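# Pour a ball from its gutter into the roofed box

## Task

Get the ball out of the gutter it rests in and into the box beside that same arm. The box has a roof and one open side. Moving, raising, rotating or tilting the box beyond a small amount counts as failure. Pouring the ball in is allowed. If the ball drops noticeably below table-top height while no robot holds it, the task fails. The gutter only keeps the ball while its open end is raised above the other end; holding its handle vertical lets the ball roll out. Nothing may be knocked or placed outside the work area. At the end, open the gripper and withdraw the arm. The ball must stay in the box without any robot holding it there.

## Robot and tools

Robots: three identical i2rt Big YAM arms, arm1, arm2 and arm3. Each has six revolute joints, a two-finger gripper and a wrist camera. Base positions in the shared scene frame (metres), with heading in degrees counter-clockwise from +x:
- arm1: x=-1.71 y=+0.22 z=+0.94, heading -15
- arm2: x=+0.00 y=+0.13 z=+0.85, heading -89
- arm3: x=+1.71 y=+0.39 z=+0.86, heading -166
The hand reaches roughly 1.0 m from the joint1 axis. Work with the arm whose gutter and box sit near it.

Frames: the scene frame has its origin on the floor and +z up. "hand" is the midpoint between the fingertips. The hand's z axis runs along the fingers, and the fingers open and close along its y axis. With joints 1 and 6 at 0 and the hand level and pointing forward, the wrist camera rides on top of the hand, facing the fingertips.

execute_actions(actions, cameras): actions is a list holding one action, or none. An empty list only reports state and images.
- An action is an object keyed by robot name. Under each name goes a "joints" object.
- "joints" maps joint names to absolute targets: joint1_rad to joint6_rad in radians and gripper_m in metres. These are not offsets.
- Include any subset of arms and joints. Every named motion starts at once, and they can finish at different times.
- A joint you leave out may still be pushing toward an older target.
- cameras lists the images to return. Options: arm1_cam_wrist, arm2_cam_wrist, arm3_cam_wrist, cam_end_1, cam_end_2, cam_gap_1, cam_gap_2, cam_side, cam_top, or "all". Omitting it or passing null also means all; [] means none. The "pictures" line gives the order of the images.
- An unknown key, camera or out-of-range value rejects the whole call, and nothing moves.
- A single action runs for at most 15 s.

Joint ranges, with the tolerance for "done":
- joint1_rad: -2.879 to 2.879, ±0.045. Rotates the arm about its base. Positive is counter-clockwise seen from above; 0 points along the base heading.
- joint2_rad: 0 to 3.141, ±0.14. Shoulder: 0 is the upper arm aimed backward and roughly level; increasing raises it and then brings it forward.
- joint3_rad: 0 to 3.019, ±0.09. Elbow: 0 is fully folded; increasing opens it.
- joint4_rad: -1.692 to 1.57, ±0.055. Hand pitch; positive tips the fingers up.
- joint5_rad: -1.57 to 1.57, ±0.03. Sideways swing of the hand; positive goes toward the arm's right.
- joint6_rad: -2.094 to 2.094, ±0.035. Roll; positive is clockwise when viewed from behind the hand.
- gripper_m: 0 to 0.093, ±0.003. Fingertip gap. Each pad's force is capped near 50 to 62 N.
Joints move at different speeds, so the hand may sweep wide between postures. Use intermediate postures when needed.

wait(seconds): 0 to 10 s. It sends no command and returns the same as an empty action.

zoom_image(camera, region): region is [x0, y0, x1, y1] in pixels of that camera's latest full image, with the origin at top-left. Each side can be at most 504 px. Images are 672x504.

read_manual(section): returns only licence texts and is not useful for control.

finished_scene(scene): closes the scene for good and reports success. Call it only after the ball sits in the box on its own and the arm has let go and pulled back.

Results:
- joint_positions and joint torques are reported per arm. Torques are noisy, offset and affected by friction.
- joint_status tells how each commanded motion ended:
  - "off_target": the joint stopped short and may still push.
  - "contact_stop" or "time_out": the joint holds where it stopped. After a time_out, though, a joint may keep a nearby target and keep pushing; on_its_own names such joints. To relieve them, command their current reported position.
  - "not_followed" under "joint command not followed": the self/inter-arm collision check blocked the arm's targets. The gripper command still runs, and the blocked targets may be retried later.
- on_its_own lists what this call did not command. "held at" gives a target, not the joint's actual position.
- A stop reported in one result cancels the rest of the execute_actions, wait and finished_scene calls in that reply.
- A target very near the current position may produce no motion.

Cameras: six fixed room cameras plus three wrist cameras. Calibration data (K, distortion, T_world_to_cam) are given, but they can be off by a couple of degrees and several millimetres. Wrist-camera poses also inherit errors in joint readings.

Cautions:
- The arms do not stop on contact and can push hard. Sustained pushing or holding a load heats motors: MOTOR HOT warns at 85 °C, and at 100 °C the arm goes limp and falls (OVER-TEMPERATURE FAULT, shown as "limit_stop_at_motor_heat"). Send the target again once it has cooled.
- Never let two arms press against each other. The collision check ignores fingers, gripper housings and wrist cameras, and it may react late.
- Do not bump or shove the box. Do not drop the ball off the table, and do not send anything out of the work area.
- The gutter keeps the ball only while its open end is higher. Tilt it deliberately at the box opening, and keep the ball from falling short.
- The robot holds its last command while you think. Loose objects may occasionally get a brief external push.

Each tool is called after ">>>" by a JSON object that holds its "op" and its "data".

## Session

>>> {"op": "execute_actions", "data": {"actions": []}}

Scene clock: 0.00 s.
Joint torques (N m, as the arm reports them, + toward a larger angle): no reading
arm1.joint_positions: joint1_rad=-0.894 joint2_rad=+0.442 joint3_rad=+1.426 joint4_rad=-1.391 joint5_rad=+0.192 joint6_rad=+0.091 gripper_m=+0.094
arm1.joint_status: not commanded
arm1.hand: x=-1.6893 y=+0.0772 z=+1.5196 quat_wxyz=(-0.432, -0.529, -0.644, +0.345) (m; scene frame)
arm2.joint_positions: joint1_rad=-0.112 joint2_rad=+0.336 joint3_rad=+1.605 joint4_rad=-1.598 joint5_rad=-0.149 joint6_rad=-0.015 gripper_m=+0.095
arm2.joint_status: not commanded
arm2.hand: x=+0.0203 y=+0.1003 z=+1.4580 quat_wxyz=(-0.433, -0.567, -0.582, +0.391) (m; scene frame)
arm3.joint_positions: joint1_rad=+0.491 joint2_rad=+0.265 joint3_rad=+1.482 joint4_rad=-1.284 joint5_rad=-0.172 joint6_rad=-0.316 gripper_m=+0.095
arm3.joint_status: not commanded
arm3.hand: x=+1.6965 y=+0.3348 z=+1.4962 quat_wxyz=(-0.203, -0.601, -0.415, +0.652) (m; scene frame)
pictures: arm1_cam_wrist, arm2_cam_wrist, arm3_cam_wrist, cam_end_1, cam_end_2, cam_gap_1, cam_gap_2, cam_side, cam_top
camera_calibration (this result's frames):
arm1_cam_wrist: T_world_to_cam=[[-0.978316, -0.207003, -0.00694274, -1.62595], [-0.174122, 0.840145, -0.513651, 0.424575], [0.11216, -0.501304, -0.857971, 1.65478], [0, 0, 0, 1]] pos_world=[-1.70237, 0.136267, 1.62655]
arm2_cam_wrist: T_world_to_cam=[[-0.998799, -0.0377099, -0.0312869, 0.0706065], [-0.0122064, 0.80988, -0.586468, 0.783261], [0.0474543, -0.585382, -0.809368, 1.36335], [0, 0, 0, 1]] pos_world=[0.0153858, 0.166393, 1.56502]
arm3_cam_wrist: T_world_to_cam=[[-0.764303, 0.575389, 0.291149, 0.672201], [0.199551, 0.640368, -0.741693, 0.562955], [-0.613205, -0.508779, -0.604255, 2.2362], [0, 0, 0, 1]] pos_world=[1.77267, 0.390455, 1.57306]
Images, in order (width x height): arm1_cam_wrist 672x504, arm2_cam_wrist 672x504, arm3_cam_wrist 672x504, cam_end_1 672x504, cam_end_2 672x504, cam_gap_1 672x504, cam_gap_2 672x504, cam_side 672x504, cam_top 672x504.

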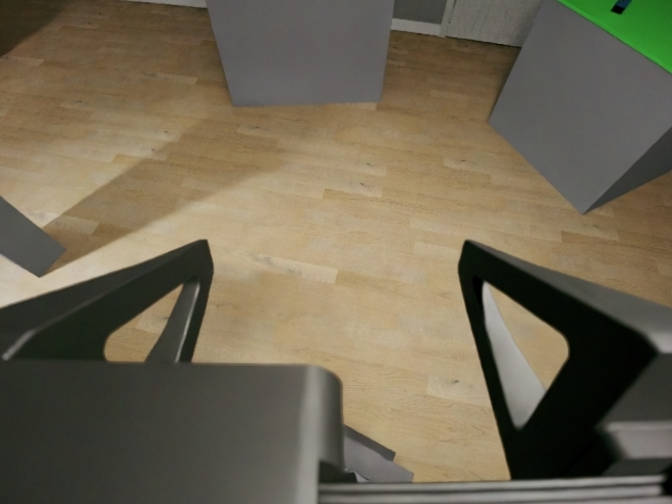

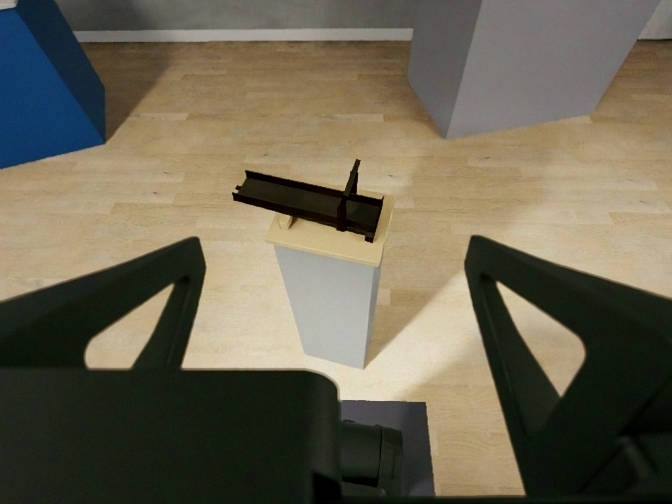

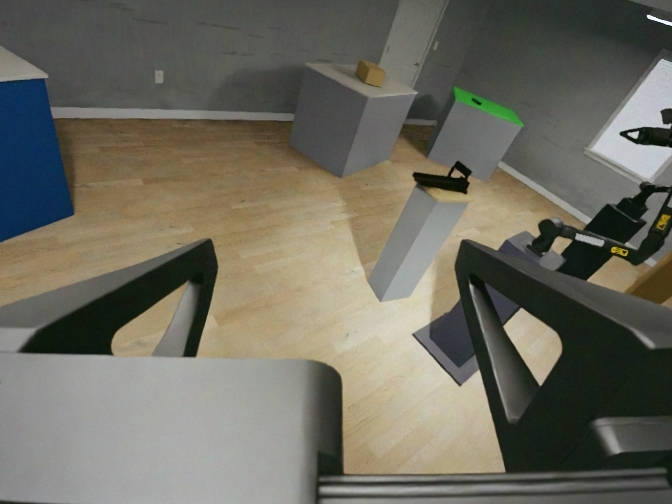

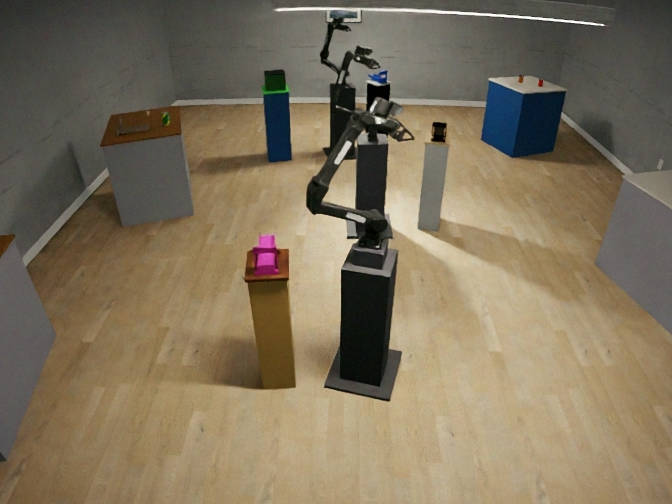

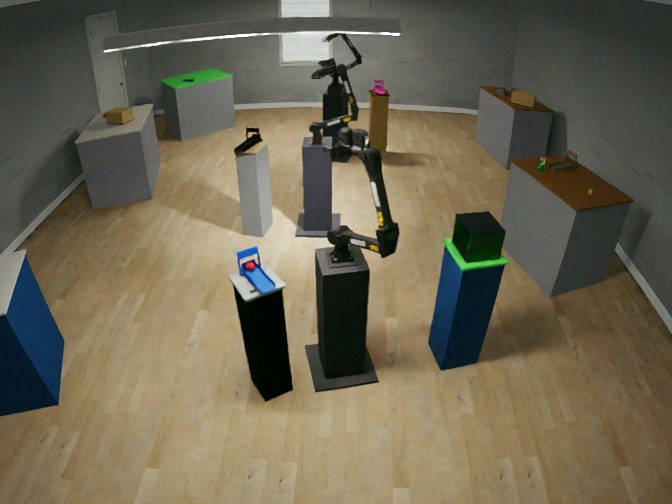

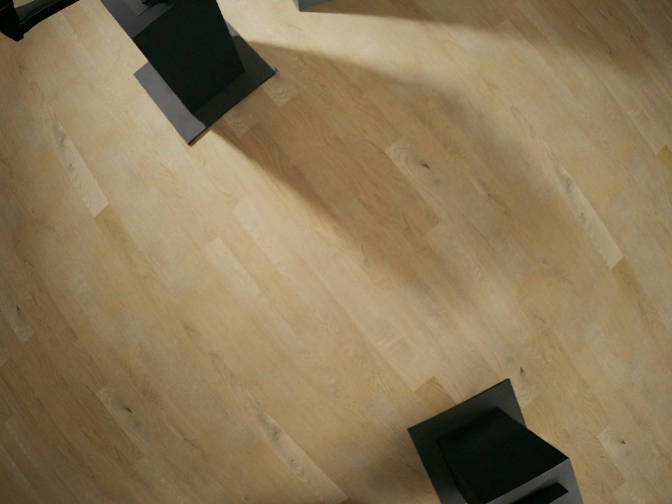

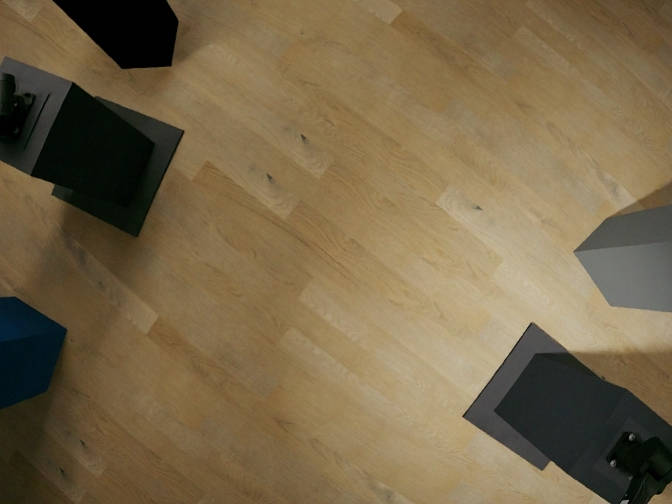

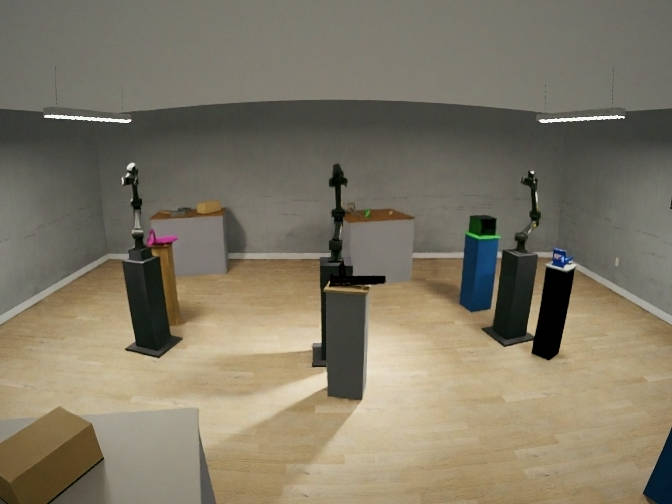

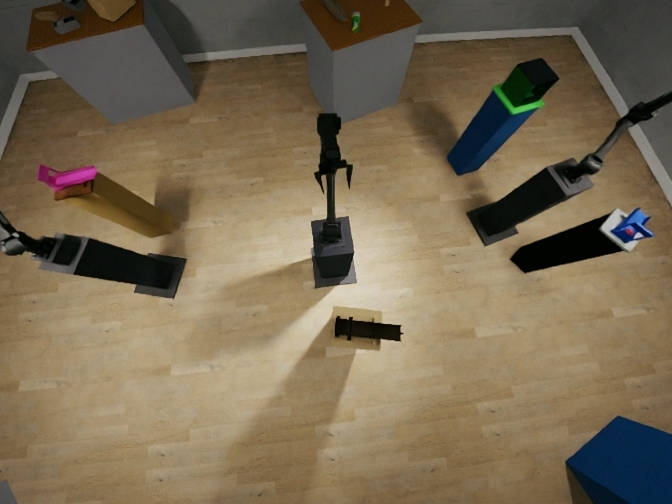

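>>> {"op": "zoom_image", "data": {"camera": "cam_end_2", "region": [190, 220, 330, 330]}}

>>> {"op": "zoom_image", "data": {"camera": "cam_end_2", "region": [410, 190, 550, 300]}}

>>> {"op": "zoom_image", "data": {"camera": "cam_side", "region": [440, 190, 600, 310]}}

>>> {"op": "zoom_image", "data": {"camera": "cam_top", "region": [460, 40, 672, 280]}}

>>> {"op": "zoom_image", "data": {"camera": "cam_end_1", "region": [230, 40, 420, 170]}}

Region (190, 220, 330, 330) of cam_end_2's 672x504 image, scaled by 3.600, with more detail than that image has; it fills the top 396 rows of this view, and the rest is white.

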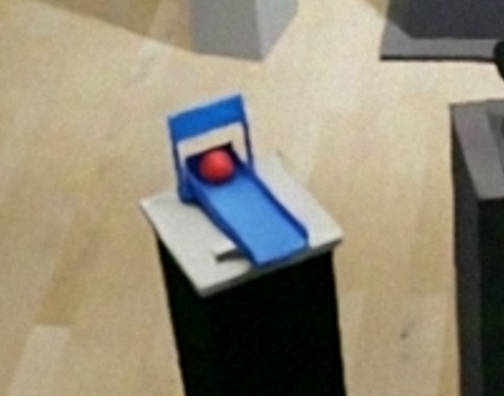

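Region (410, 190, 550, 300) of cam_end_2's 672x504 image, scaled by 3.600, with more detail than that image has; it fills the top 396 rows of this view, and the rest is white.

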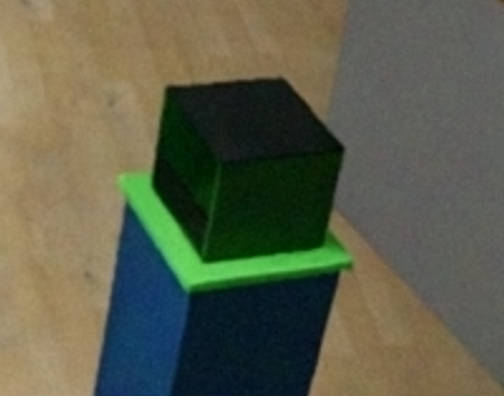

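Region (440, 190, 600, 310) of cam_side's 672x504 image, scaled by 3.150, with more detail than that image has; it fills the top 378 rows of this view, and the rest is white.

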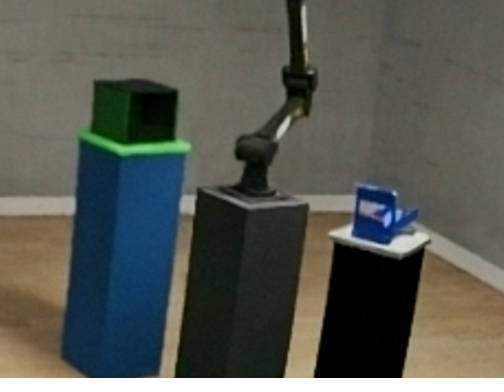

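Region (460, 40, 672, 280) of cam_top's 672x504 image, scaled by 2.100, with more detail than that image has; it fills the left 445 columns of this view, and the rest is white.

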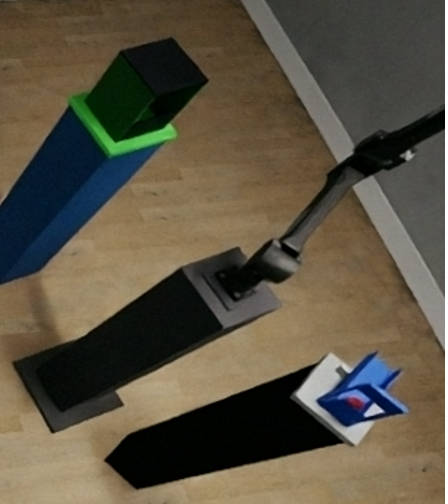

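Region (230, 40, 420, 170) of cam_end_1's 672x504 image, scaled by 2.653, with more detail than that image has; it fills the top 345 rows of this view, and the rest is white.

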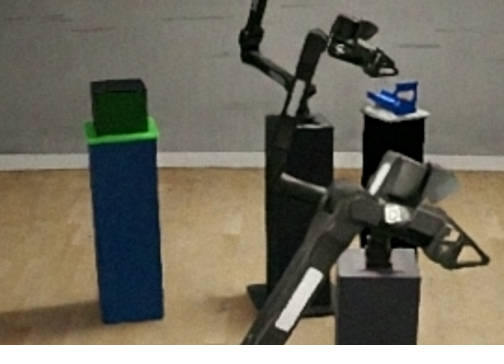

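>>> {"op": "execute_actions", "data": {"actions": [{"arm3": {"joints": {"joint1_rad": 1.318, "joint2_rad": 1.806, "joint3_rad": 1.81, "joint4_rad": -1.66, "joint5_rad": -0.23, "joint6_rad": -0.56, "gripper_m": 0.09}}}], "cameras": ["arm3_cam_wrist", "cam_end_2", "cam_side"]}}

Scene clock: 89.93 s.
Joint torques (N m, as the arm reports them, + toward a larger angle): arm1=[0.59 3.62 8.06 1.93 0.13 0.06] | arm2=[ 0.74 10.12  4.27  2.49  0.02 -0.04] | arm3=[ -0.47 -19.1   10.31   0.19  -0.26  -0.11]
arm1.joint_positions: joint1_rad=-0.894 joint2_rad=+0.442 joint3_rad=+1.426 joint4_rad=-1.391 joint5_rad=+0.192 joint6_rad=+0.091 gripper_m=+0.094
arm1.joint_status: not commanded
arm1.hand: x=-1.6893 y=+0.0772 z=+1.5196 quat_wxyz=(-0.432, -0.529, -0.644, +0.345) (m; scene frame)
arm2.joint_positions: joint1_rad=-0.112 joint2_rad=+0.336 joint3_rad=+1.605 joint4_rad=-1.598 joint5_rad=-0.149 joint6_rad=-0.015 gripper_m=+0.095
arm2.joint_status: not commanded
arm2.hand: x=+0.0203 y=+0.1003 z=+1.4580 quat_wxyz=(-0.433, -0.567, -0.582, +0.391) (m; scene frame)
arm3.joint_positions: joint1_rad=+1.321 joint2_rad=+1.809 joint3_rad=+1.792 joint4_rad=-1.652 joint5_rad=-0.228 joint6_rad=-0.549 gripper_m=+0.090
arm3.joint_status: all done
arm3.hand: x=+1.7490 y=-0.1468 z=+1.0949 quat_wxyz=(-0.077, -0.493, -0.861, -0.098) (m; scene frame)
pictures: arm3_cam_wrist, cam_end_2, cam_side
camera_calibration (this result's frames):
arm3_cam_wrist: T_world_to_cam=[[-0.837298, -0.489424, -0.243714, 1.66328], [-0.537414, 0.654704, 0.531553, 0.46023], [-0.100595, 0.576043, -0.811206, 1.27022], [0, 0, 0, 1]] pos_world=[1.76777, -0.218966, 1.19113]
Images, in order (width x height): arm3_cam_wrist 672x504, cam_end_2 672x504, cam_side 672x504.

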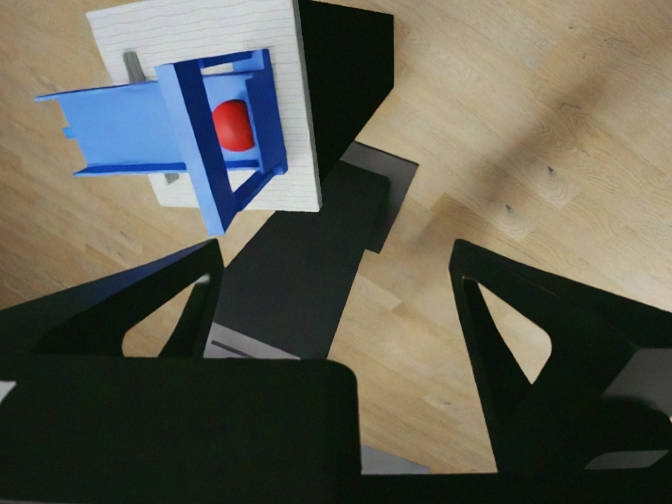

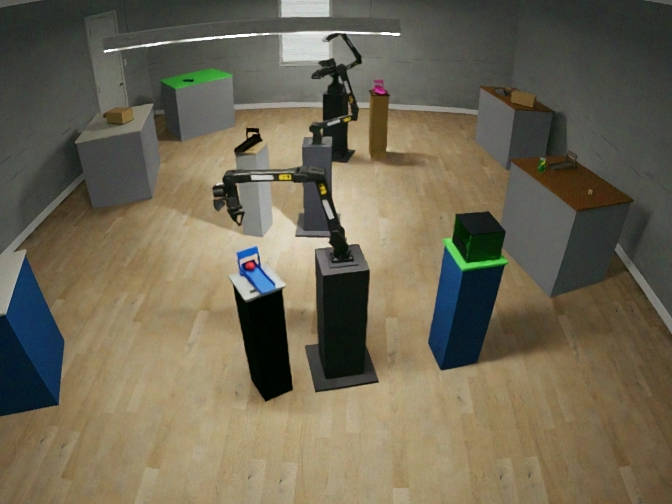

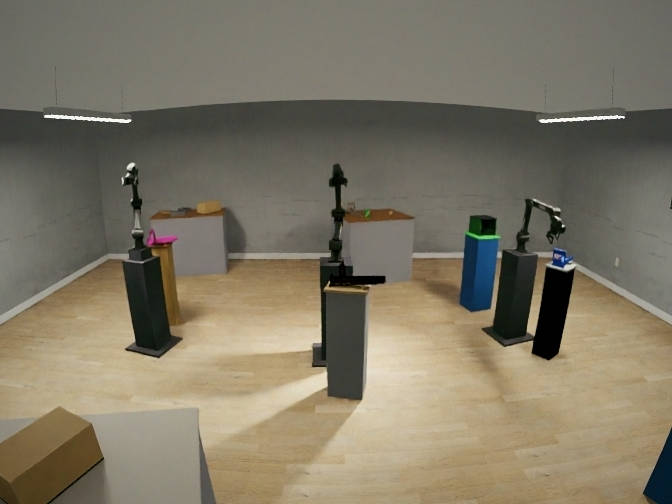

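>>> {"op": "zoom_image", "data": {"camera": "arm3_cam_wrist", "region": [0, 0, 340, 255]}}

Region (0, 0, 340, 255) of arm3_cam_wrist's 672x504 image, scaled by 1.482, with more detail than that image has; it fills the top 378 rows of this view, and the rest is white.

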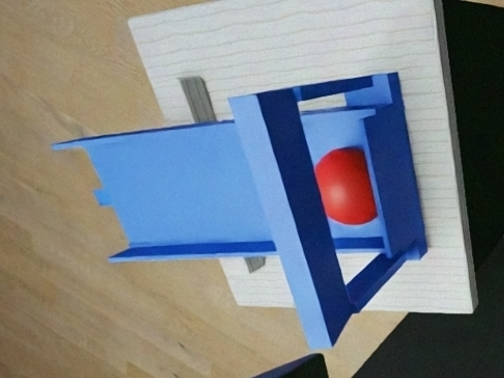

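>>> {"op": "execute_actions", "data": {"actions": [{"arm3": {"joints": {"joint1_rad": 1.523, "joint2_rad": 1.72, "joint3_rad": 1.54, "joint4_rad": -1.50, "joint5_rad": -0.236, "joint6_rad": -0.43}}}], "cameras": ["arm3_cam_wrist", "cam_end_2"]}}

Scene clock: 122.43 s.
Joint torques (N m, as the arm reports them, + toward a larger angle): arm1=[0.57 3.55 8.08 1.95 0.12 0.05] | arm2=[ 0.28 10.14  4.42  2.51  0.03 -0.06] | arm3=[ -0.35 -17.16   8.77   0.69  -0.14   0.22]
arm1.joint_positions: joint1_rad=-0.894 joint2_rad=+0.442 joint3_rad=+1.426 joint4_rad=-1.391 joint5_rad=+0.192 joint6_rad=+0.091 gripper_m=+0.094
arm1.joint_status: not commanded
arm1.hand: x=-1.6893 y=+0.0772 z=+1.5196 quat_wxyz=(-0.432, -0.529, -0.644, +0.345) (m; scene frame)
arm2.joint_positions: joint1_rad=-0.112 joint2_rad=+0.336 joint3_rad=+1.605 joint4_rad=-1.598 joint5_rad=-0.149 joint6_rad=-0.015 gripper_m=+0.095
arm2.joint_status: not commanded
arm2.hand: x=+0.0203 y=+0.1003 z=+1.4580 quat_wxyz=(-0.433, -0.567, -0.582, +0.391) (m; scene frame)
arm3.joint_positions: joint1_rad=+1.526 joint2_rad=+1.721 joint3_rad=+1.537 joint4_rad=-1.509 joint5_rad=-0.236 joint6_rad=-0.442 gripper_m=+0.090
arm3.joint_status: all done
arm3.hand: x=+1.8499 y=-0.0857 z=+1.0452 quat_wxyz=(-0.057, -0.452, -0.882, -0.120) (m; scene frame)
pictures: arm3_cam_wrist, cam_end_2
camera_calibration (this result's frames):
arm3_cam_wrist: T_world_to_cam=[[-0.786947, -0.558648, -0.261965, 1.68559], [-0.594268, 0.571996, 0.56539, 0.563583], [-0.166011, 0.60061, -0.782118, 1.29753], [0, 0, 0, 1]] pos_world=[1.8768, -0.160022, 1.13774]
Images, in order (width x height): arm3_cam_wrist 672x504, cam_end_2 672x504.

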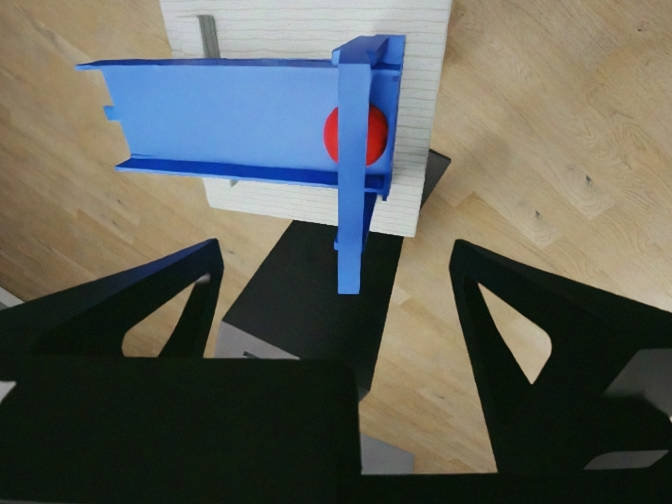

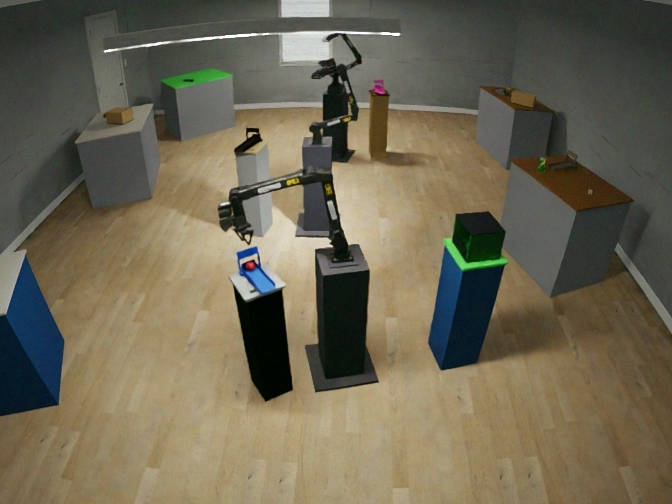

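>>> {"op": "execute_actions", "data": {"actions": [{"arm3": {"joints": {"joint1_rad": 1.551, "joint2_rad": 1.751, "joint3_rad": 1.396, "joint4_rad": -1.306, "joint5_rad": -0.24, "joint6_rad": -0.395}}}], "cameras": ["arm3_cam_wrist", "cam_end_2"]}}

Scene clock: 157.90 s.
Joint torques (N m, as the arm reports them, + toward a larger angle): arm1=[0.56 3.59 8.07 1.94 0.12 0.05] | arm2=[ 0.75 10.41  4.33  2.47  0.02 -0.03] | arm3=[  0.09 -17.37   8.43   0.78  -0.27   0.18]
arm1.joint_positions: joint1_rad=-0.894 joint2_rad=+0.442 joint3_rad=+1.426 joint4_rad=-1.391 joint5_rad=+0.192 joint6_rad=+0.091 gripper_m=+0.094
arm1.joint_status: not commanded
arm1.hand: x=-1.6893 y=+0.0772 z=+1.5196 quat_wxyz=(-0.432, -0.529, -0.644, +0.345) (m; scene frame)
arm2.joint_positions: joint1_rad=-0.112 joint2_rad=+0.336 joint3_rad=+1.605 joint4_rad=-1.598 joint5_rad=-0.149 joint6_rad=-0.015 gripper_m=+0.095
arm2.joint_status: not commanded
arm2.hand: x=+0.0203 y=+0.1003 z=+1.4580 quat_wxyz=(-0.433, -0.567, -0.582, +0.391) (m; scene frame)
arm3.joint_positions: joint1_rad=+1.544 joint2_rad=+1.757 joint3_rad=+1.393 joint4_rad=-1.315 joint5_rad=-0.237 joint6_rad=-0.406 gripper_m=+0.090
arm3.joint_status: all done
arm3.hand: x=+1.8584 y=-0.0808 z=+0.9741 quat_wxyz=(-0.058, -0.458, -0.879, -0.117) (m; scene frame)
pictures: arm3_cam_wrist, cam_end_2
camera_calibration (this result's frames):
arm3_cam_wrist: T_world_to_cam=[[-0.796079, -0.547644, -0.257574, 1.68995], [-0.584234, 0.584394, 0.563165, 0.590565], [-0.157889, 0.598807, -0.785176, 1.22812], [0, 0, 0, 1]] pos_world=[1.88427, -0.155043, 1.06699]
Images, in order (width x height): arm3_cam_wrist 672x504, cam_end_2 672x504.

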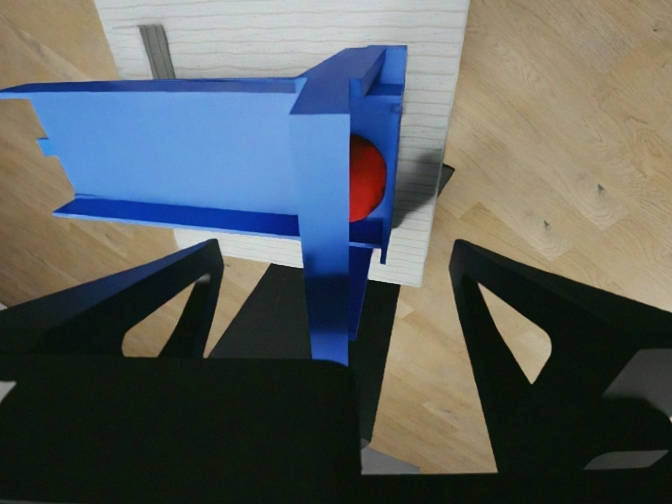

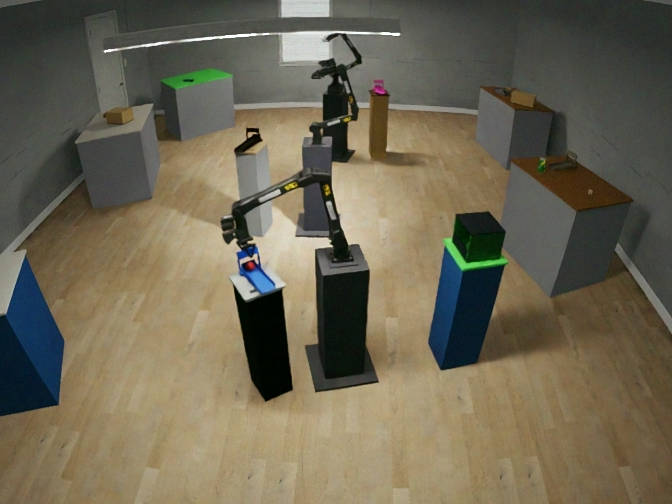

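>>> {"op": "execute_actions", "data": {"actions": [{"arm3": {"joints": {"gripper_m": 0.0}}}], "cameras": ["arm3_cam_wrist"]}}

Scene clock: 163.17 s.
Joint torques (N m, as the arm reports them, + toward a larger angle): arm1=[0.59 3.64 8.07 1.94 0.12 0.05] | arm2=[ 0.85 10.44  4.38  2.4   0.02 -0.05] | arm3=[ -0.17 -17.62   8.5    0.64  -0.14   0.14]
arm1.joint_positions: joint1_rad=-0.894 joint2_rad=+0.442 joint3_rad=+1.426 joint4_rad=-1.391 joint5_rad=+0.192 joint6_rad=+0.091 gripper_m=+0.094
arm1.joint_status: not commanded
arm1.hand: x=-1.6893 y=+0.0772 z=+1.5196 quat_wxyz=(-0.432, -0.529, -0.644, +0.345) (m; scene frame)
arm2.joint_positions: joint1_rad=-0.112 joint2_rad=+0.336 joint3_rad=+1.605 joint4_rad=-1.598 joint5_rad=-0.149 joint6_rad=-0.015 gripper_m=+0.095
arm2.joint_status: not commanded
arm2.hand: x=+0.0203 y=+0.1003 z=+1.4580 quat_wxyz=(-0.433, -0.567, -0.582, +0.391) (m; scene frame)
arm3.joint_positions: joint1_rad=+1.544 joint2_rad=+1.757 joint3_rad=+1.393 joint4_rad=-1.312 joint5_rad=-0.240 joint6_rad=-0.404 gripper_m=+0.012
arm3.joint_status: gripper_m off_target (ended at +0.012, target +0.000)
arm3.hand: x=+1.8590 y=-0.0815 z=+0.9743 quat_wxyz=(-0.060, -0.459, -0.879, -0.116) (m; scene frame)
pictures: arm3_cam_wrist
camera_calibration (this result's frames):
arm3_cam_wrist: T_world_to_cam=[[-0.796945, -0.546083, -0.258211, 1.69239], [-0.584059, 0.587548, 0.560056, 0.594175], [-0.154126, 0.597144, -0.787188, 1.22363], [0, 0, 0, 1]] pos_world=[1.88436, -0.155603, 1.06744]
Images, in order (width x height): arm3_cam_wrist 672x504.

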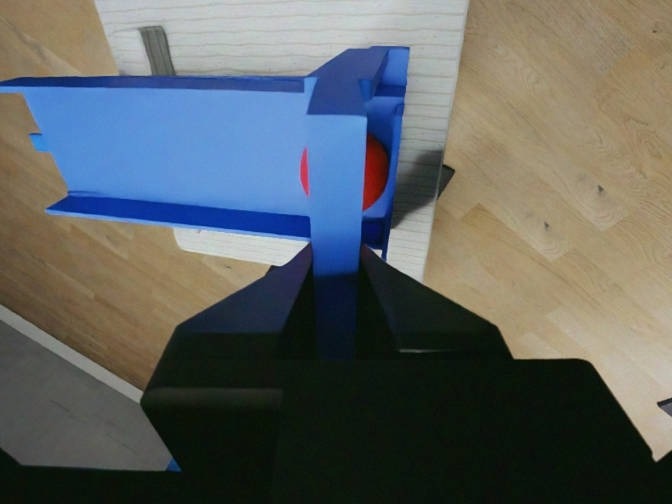

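>>> {"op": "execute_actions", "data": {"actions": [{"arm3": {"joints": {"joint2_rad": 1.66, "joint3_rad": 1.655, "joint4_rad": -1.60, "joint5_rad": -0.55}}}], "cameras": ["arm3_cam_wrist", "cam_end_2"]}}

Scene clock: 219.73 s.
Joint torques (N m, as the arm reports them, + toward a larger angle): arm1=[0.56 3.61 8.06 1.94 0.13 0.06] | arm2=[ 0.55 10.72  4.38  2.49  0.01 -0.06] | arm3=[ -0.06 -16.44  12.05   0.18  -0.71   0.13]
arm1.joint_positions: joint1_rad=-0.894 joint2_rad=+0.442 joint3_rad=+1.426 joint4_rad=-1.391 joint5_rad=+0.192 joint6_rad=+0.091 gripper_m=+0.094
arm1.joint_status: not commanded
arm1.hand: x=-1.6893 y=+0.0772 z=+1.5196 quat_wxyz=(-0.432, -0.529, -0.644, +0.345) (m; scene frame)
arm2.joint_positions: joint1_rad=-0.112 joint2_rad=+0.336 joint3_rad=+1.605 joint4_rad=-1.598 joint5_rad=-0.149 joint6_rad=-0.015 gripper_m=+0.095
arm2.joint_status: not commanded
arm2.hand: x=+0.0203 y=+0.1003 z=+1.4580 quat_wxyz=(-0.433, -0.567, -0.582, +0.391) (m; scene frame)
arm3.joint_positions: joint1_rad=+1.544 joint2_rad=+1.662 joint3_rad=+1.617 joint4_rad=-1.591 joint5_rad=-0.543 joint6_rad=-0.403 gripper_m=+0.012
arm3.joint_status: all done
arm3.hand: x=+1.9058 y=-0.0719 z=+1.1236 quat_wxyz=(-0.188, -0.449, -0.852, -0.195) (m; scene frame)
pictures: arm3_cam_wrist, cam_end_2
camera_calibration (this result's frames):
arm3_cam_wrist: T_world_to_cam=[[-0.694449, -0.516752, -0.500708, 1.85278], [-0.712326, 0.592035, 0.376943, 0.982716], [0.101651, 0.618434, -0.779234, 0.847768], [0, 0, 0, 1]] pos_world=[1.9005, -0.148664, 1.21788]
Images, in order (width x height): arm3_cam_wrist 672x504, cam_end_2 672x504.

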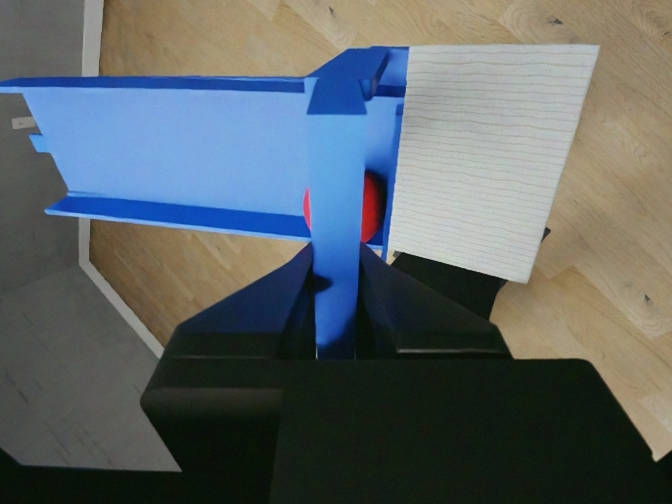

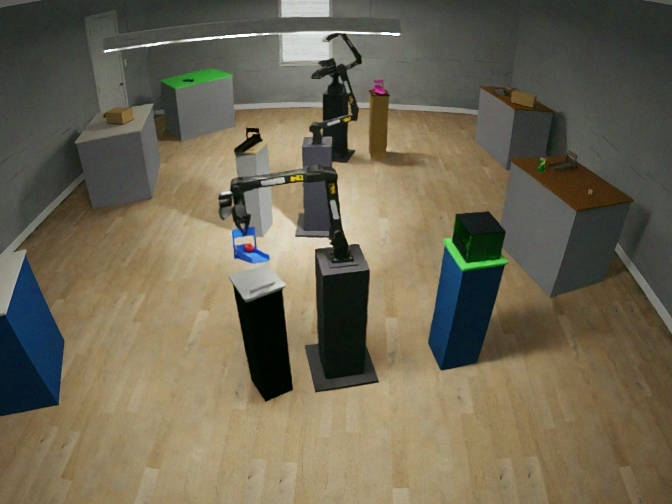

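>>> {"op": "execute_actions", "data": {"actions": [{"arm3": {"joints": {"joint1_rad": -1.83, "joint2_rad": 1.122, "joint3_rad": 1.14, "joint4_rad": -1.587, "joint5_rad": -0.55, "joint6_rad": 0.1}}}], "cameras": ["arm3_cam_wrist", "cam_end_2"]}}

Scene clock: 234.50 s.
Joint torques (N m, as the arm reports them, + toward a larger angle): arm1=[0.61 3.55 8.06 1.94 0.13 0.05] | arm2=[ 0.62 10.19  4.43  2.56  0.   -0.04] | arm3=[-0.76 -7.7   9.1   0.58 -0.7   0.12]
arm1.joint_positions: joint1_rad=-0.894 joint2_rad=+0.442 joint3_rad=+1.426 joint4_rad=-1.391 joint5_rad=+0.192 joint6_rad=+0.091 gripper_m=+0.094
arm1.joint_status: not commanded
arm1.hand: x=-1.6893 y=+0.0772 z=+1.5196 quat_wxyz=(-0.432, -0.529, -0.644, +0.345) (m; scene frame)
arm2.joint_positions: joint1_rad=-0.112 joint2_rad=+0.336 joint3_rad=+1.605 joint4_rad=-1.598 joint5_rad=-0.149 joint6_rad=-0.015 gripper_m=+0.095
arm2.joint_status: not commanded
arm2.hand: x=+0.0203 y=+0.1003 z=+1.4580 quat_wxyz=(-0.433, -0.567, -0.582, +0.391) (m; scene frame)
arm3.joint_positions: joint1_rad=-1.828 joint2_rad=+1.131 joint3_rad=+1.140 joint4_rad=-1.585 joint5_rad=-0.543 joint6_rad=+0.091 gripper_m=+0.012
arm3.joint_status: all done
arm3.hand: x=+1.6307 y=+0.6929 z=+1.1427 quat_wxyz=(-0.198, -0.643, +0.717, +0.179) (m; scene frame)
pictures: arm3_cam_wrist, cam_end_2
camera_calibration (this result's frames):
arm3_cam_wrist: T_world_to_cam=[[0.852361, -0.113606, -0.510465, -0.724056], [0.215874, -0.812635, 0.541315, -0.40129], [-0.476318, -0.571592, -0.668134, 2.05773], [0, 0, 0, 1]] pos_world=[1.68392, 0.767822, 1.22246]
Images, in order (width x height): arm3_cam_wrist 672x504, cam_end_2 672x504.

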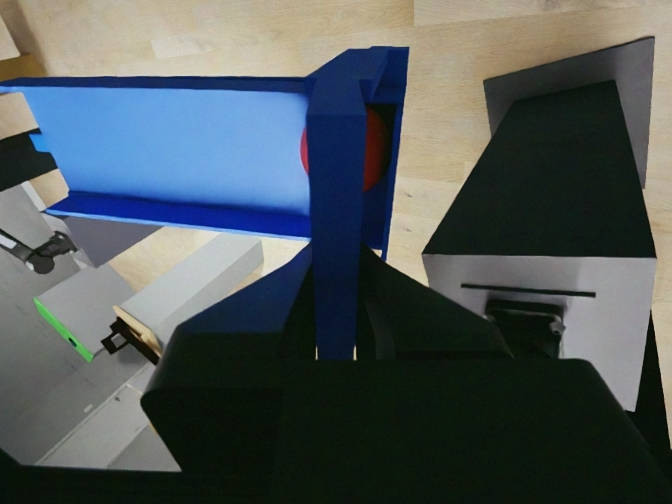

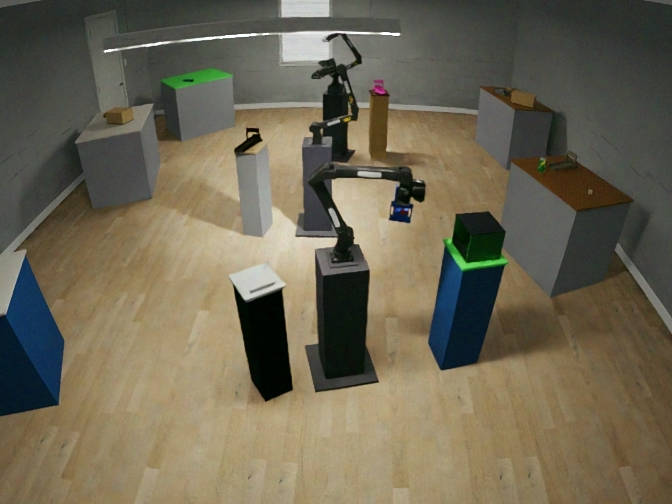

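>>> {"op": "execute_actions", "data": {"actions": [{"arm3": {"joints": {"joint4_rad": -1.07, "joint6_rad": 0.9}}}], "cameras": ["arm3_cam_wrist", "cam_end_2"]}}

Scene clock: 244.93 s.
Joint torques (N m, as the arm reports them, + toward a larger angle): arm1=[0.59 3.58 8.08 1.93 0.13 0.06] | arm2=[ 0.72 10.07  4.36  2.52  0.02 -0.08] | arm3=[-0.47 -8.77 10.15  2.1  -0.56  0.14]
arm1.joint_positions: joint1_rad=-0.894 joint2_rad=+0.442 joint3_rad=+1.426 joint4_rad=-1.391 joint5_rad=+0.192 joint6_rad=+0.091 gripper_m=+0.094
arm1.joint_status: not commanded
arm1.hand: x=-1.6893 y=+0.0772 z=+1.5196 quat_wxyz=(-0.432, -0.529, -0.644, +0.345) (m; scene frame)
arm2.joint_positions: joint1_rad=-0.112 joint2_rad=+0.336 joint3_rad=+1.605 joint4_rad=-1.598 joint5_rad=-0.149 joint6_rad=-0.015 gripper_m=+0.095
arm2.joint_status: not commanded
arm2.hand: x=+0.0203 y=+0.1003 z=+1.4580 quat_wxyz=(-0.433, -0.567, -0.582, +0.391) (m; scene frame)
arm3.joint_positions: joint1_rad=-1.828 joint2_rad=+1.131 joint3_rad=+1.135 joint4_rad=-1.092 joint5_rad=-0.543 joint6_rad=+0.889 gripper_m=+0.012
arm3.joint_status: all done
arm3.hand: x=+1.6321 y=+0.7971 z=+1.1663 quat_wxyz=(-0.165, -0.367, +0.863, +0.305) (m; scene frame)
pictures: arm3_cam_wrist, cam_end_2
camera_calibration (this result's frames):
arm3_cam_wrist: T_world_to_cam=[[0.528778, -0.549728, -0.646679, 0.33324], [-0.261428, -0.830356, 0.492102, 0.520773], [-0.807495, -0.0911529, -0.582788, 2.19178], [0, 0, 0, 1]] pos_world=[1.72979, 0.815405, 1.23657]
Images, in order (width x height): arm3_cam_wrist 672x504, cam_end_2 672x504.

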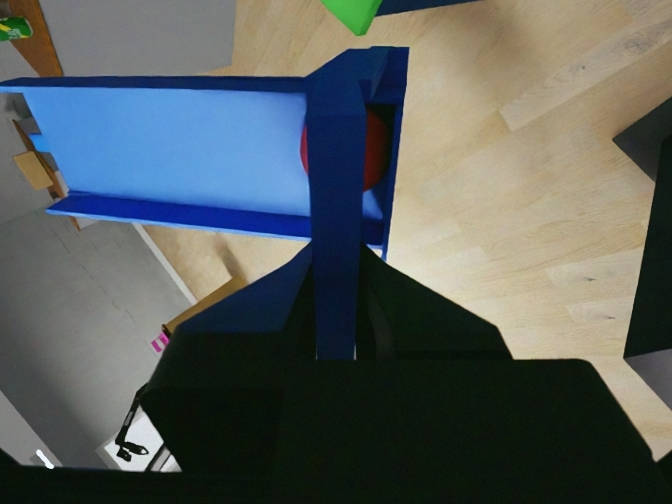

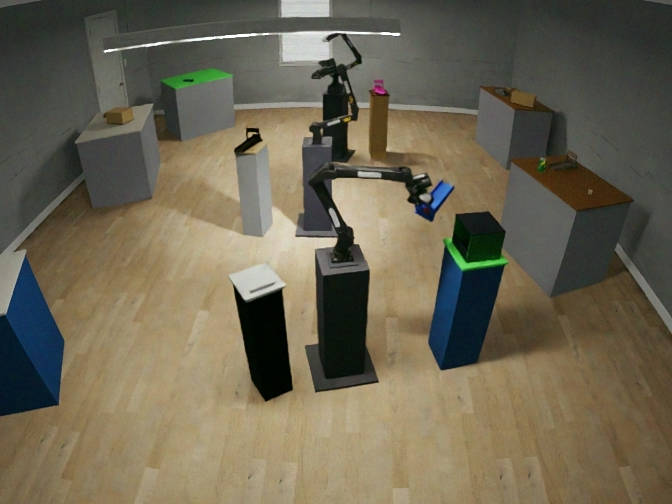

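>>> {"op": "execute_actions", "data": {"actions": [{"arm3": {"joints": {"joint2_rad": 0.782, "joint3_rad": 0.87, "joint4_rad": -1.14}}}], "cameras": []}}

>>> {"op": "execute_actions", "data": {"actions": [{"arm3": {"joints": {"joint5_rad": 0.0, "joint6_rad": 1.58}}}], "cameras": ["arm3_cam_wrist", "cam_end_2", "cam_side"]}}

Scene clock: 268.13 s.
Joint torques (N m, as the arm reports them, + toward a larger angle): arm1=[0.54 3.59 8.07 1.93 0.12 0.06] | arm2=[ 0.52 10.57  4.31  2.49  0.03 -0.09] | arm3=[-0.74 -2.59 10.28  1.58 -0.52  0.11]
arm1.joint_positions: joint1_rad=-0.894 joint2_rad=+0.442 joint3_rad=+1.426 joint4_rad=-1.391 joint5_rad=+0.192 joint6_rad=+0.091 gripper_m=+0.094
arm1.joint_status: not commanded
arm1.hand: x=-1.6893 y=+0.0772 z=+1.5196 quat_wxyz=(-0.432, -0.529, -0.644, +0.345) (m; scene frame)
arm2.joint_positions: joint1_rad=-0.112 joint2_rad=+0.336 joint3_rad=+1.605 joint4_rad=-1.598 joint5_rad=-0.149 joint6_rad=-0.015 gripper_m=+0.095
arm2.joint_status: not commanded
arm2.hand: x=+0.0203 y=+0.1003 z=+1.4580 quat_wxyz=(-0.433, -0.567, -0.582, +0.391) (m; scene frame)
arm3.joint_positions: joint1_rad=-1.828 joint2_rad=+0.783 joint3_rad=+0.865 joint4_rad=-1.146 joint5_rad=-0.543 joint6_rad=+0.891 gripper_m=+0.012
arm3.joint_status: all done
arm3.hand: x=+1.6304 y=+0.6795 z=+1.1420 quat_wxyz=(-0.161, -0.368, +0.860, +0.315) (m; scene frame)
pictures: none
No camera images: the call's "cameras" was empty. Leave "cameras" out to get every camera's image.

Scene clock: 269.80 s.
Joint torques (N m, as the arm reports them, + toward a larger angle): arm1=[0.56 3.6  8.05 1.93 0.12 0.05] | arm2=[ 0.82  9.88  4.4   2.52  0.03 -0.05] | arm3=[-0.69 -2.58 10.18  1.61  0.33  0.16]
arm1.joint_positions: joint1_rad=-0.894 joint2_rad=+0.442 joint3_rad=+1.426 joint4_rad=-1.391 joint5_rad=+0.192 joint6_rad=+0.091 gripper_m=+0.094
arm1.joint_status: not commanded
arm1.hand: x=-1.6893 y=+0.0772 z=+1.5196 quat_wxyz=(-0.432, -0.529, -0.644, +0.345) (m; scene frame)
arm2.joint_positions: joint1_rad=-0.112 joint2_rad=+0.336 joint3_rad=+1.605 joint4_rad=-1.598 joint5_rad=-0.149 joint6_rad=-0.015 gripper_m=+0.095
arm2.joint_status: not commanded
arm2.hand: x=+0.0203 y=+0.1003 z=+1.4580 quat_wxyz=(-0.433, -0.567, -0.582, +0.391) (m; scene frame)
arm3.joint_positions: joint1_rad=-1.828 joint2_rad=+0.783 joint3_rad=+0.865 joint4_rad=-1.146 joint5_rad=-0.003 joint6_rad=+1.568 gripper_m=+0.012
arm3.joint_status: all done
arm3.hand: x=+1.7189 y=+0.6902 z=+1.1205 quat_wxyz=(+0.002, +0.006, +0.968, +0.250) (m; scene frame)
pictures: arm3_cam_wrist, cam_end_2, cam_side
camera_calibration (this result's frames):
arm3_cam_wrist: T_world_to_cam=[[-0.0159894, -0.875187, -0.48352, 1.17716], [-0.82012, -0.265149, 0.50705, 1.03073], [-0.571969, 0.404651, -0.713519, 1.62485], [0, 0, 0, 1]] pos_world=[1.79351, 0.646035, 1.20591]
Images, in order (width x height): arm3_cam_wrist 672x504, cam_end_2 672x504, cam_side 672x504.

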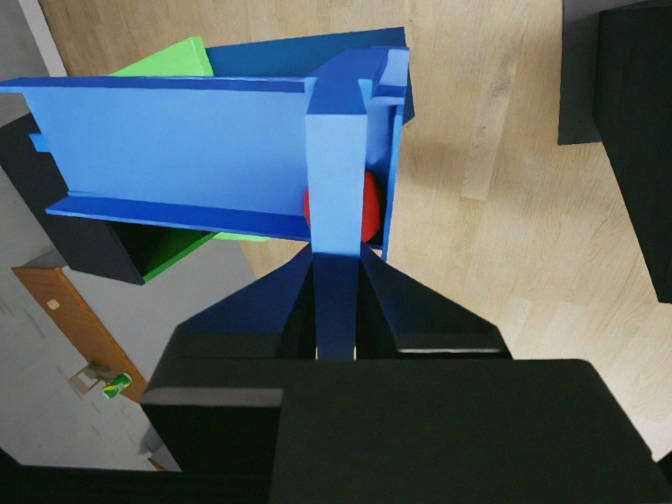

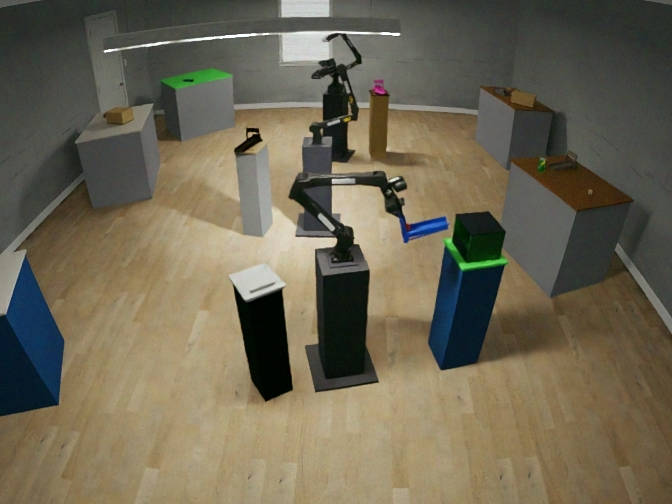

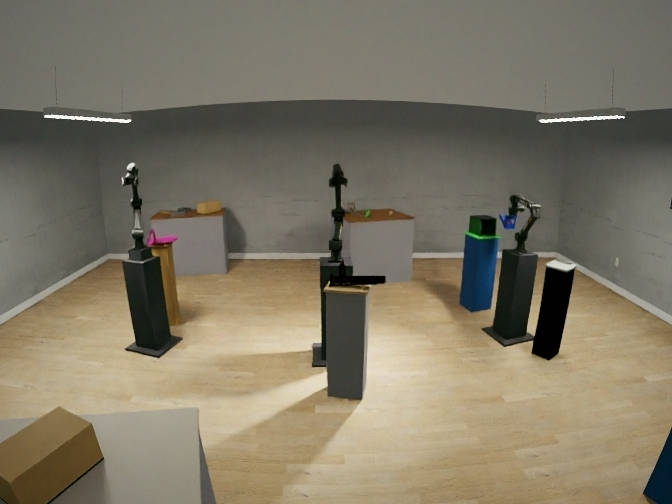

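>>> {"op": "zoom_image", "data": {"camera": "arm3_cam_wrist", "region": [0, 0, 336, 320]}}

Region (0, 0, 336, 320) of arm3_cam_wrist's 672x504 image, scaled by 1.500, with more detail than that image has; it fills the top 480 rows of this view, and the rest is white.

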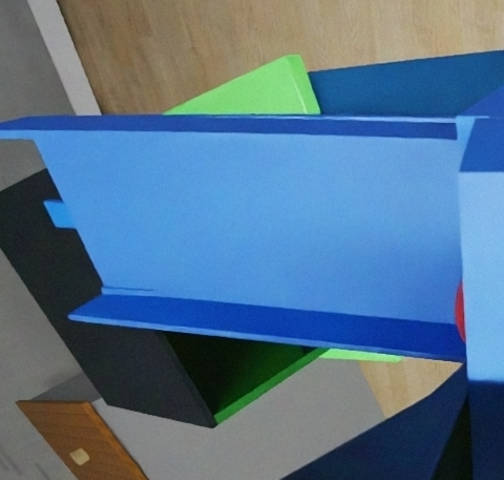

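>>> {"op": "execute_actions", "data": {"actions": [{"arm3": {"joints": {"joint1_rad": -1.755, "joint2_rad": 1.105, "joint3_rad": 0.87, "joint4_rad": -0.94, "joint5_rad": -0.045, "joint6_rad": 1.44}}}], "cameras": ["arm3_cam_wrist", "cam_end_2", "cam_end_1"]}}

Scene clock: 331.47 s.
Joint torques (N m, as the arm reports them, + toward a larger angle): arm1=[0.61 3.61 8.07 1.95 0.13 0.05] | arm2=[ 0.44 10.23  4.28  2.39  0.01 -0.06] | arm3=[-0.15 -8.89 10.23  1.86  0.11 -0.11]
arm1.joint_positions: joint1_rad=-0.894 joint2_rad=+0.442 joint3_rad=+1.426 joint4_rad=-1.391 joint5_rad=+0.192 joint6_rad=+0.091 gripper_m=+0.094
arm1.joint_status: not commanded
arm1.hand: x=-1.6893 y=+0.0772 z=+1.5196 quat_wxyz=(-0.432, -0.529, -0.644, +0.345) (m; scene frame)
arm2.joint_positions: joint1_rad=-0.112 joint2_rad=+0.336 joint3_rad=+1.605 joint4_rad=-1.598 joint5_rad=-0.149 joint6_rad=-0.015 gripper_m=+0.095
arm2.joint_status: not commanded
arm2.hand: x=+0.0203 y=+0.1003 z=+1.4580 quat_wxyz=(-0.433, -0.567, -0.582, +0.391) (m; scene frame)
arm3.joint_positions: joint1_rad=-1.758 joint2_rad=+1.122 joint3_rad=+0.857 joint4_rad=-0.958 joint5_rad=-0.044 joint6_rad=+1.452 gripper_m=+0.012
arm3.joint_status: all done
arm3.hand: x=+1.6871 y=+0.7588 z=+1.0286 quat_wxyz=(-0.015, -0.089, +0.981, +0.173) (m; scene frame)
pictures: arm3_cam_wrist, cam_end_1, cam_end_2
camera_calibration (this result's frames):
arm3_cam_wrist: T_world_to_cam=[[0.164148, -0.925662, -0.340889, 0.779971], [-0.76926, -0.336447, 0.543178, 1.00061], [-0.61749, 0.173071, -0.767302, 1.82119], [0, 0, 0, 1]] pos_world=[1.76627, 0.743447, 1.11977]
Images, in order (width x height): arm3_cam_wrist 672x504, cam_end_1 672x504, cam_end_2 672x504.

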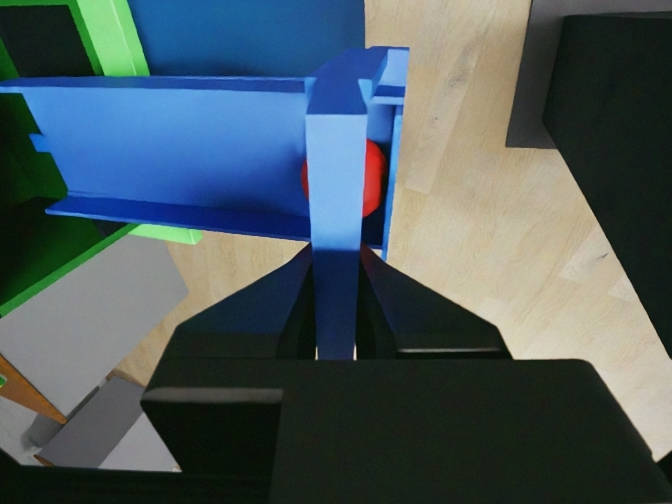

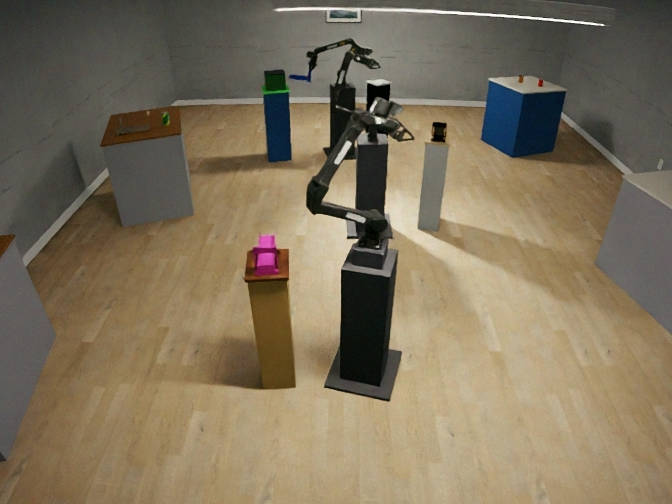

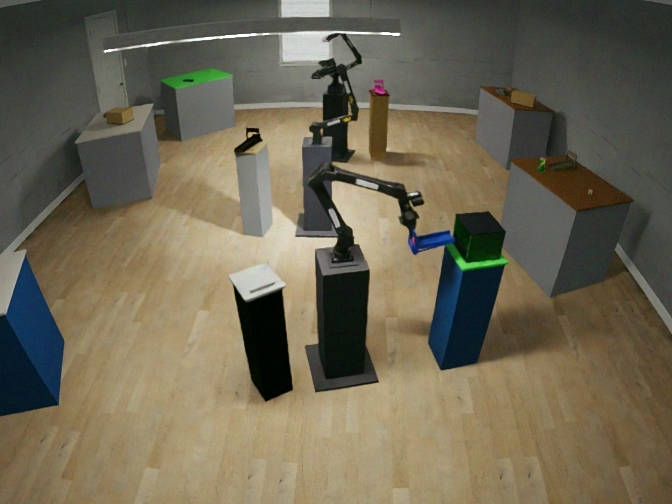

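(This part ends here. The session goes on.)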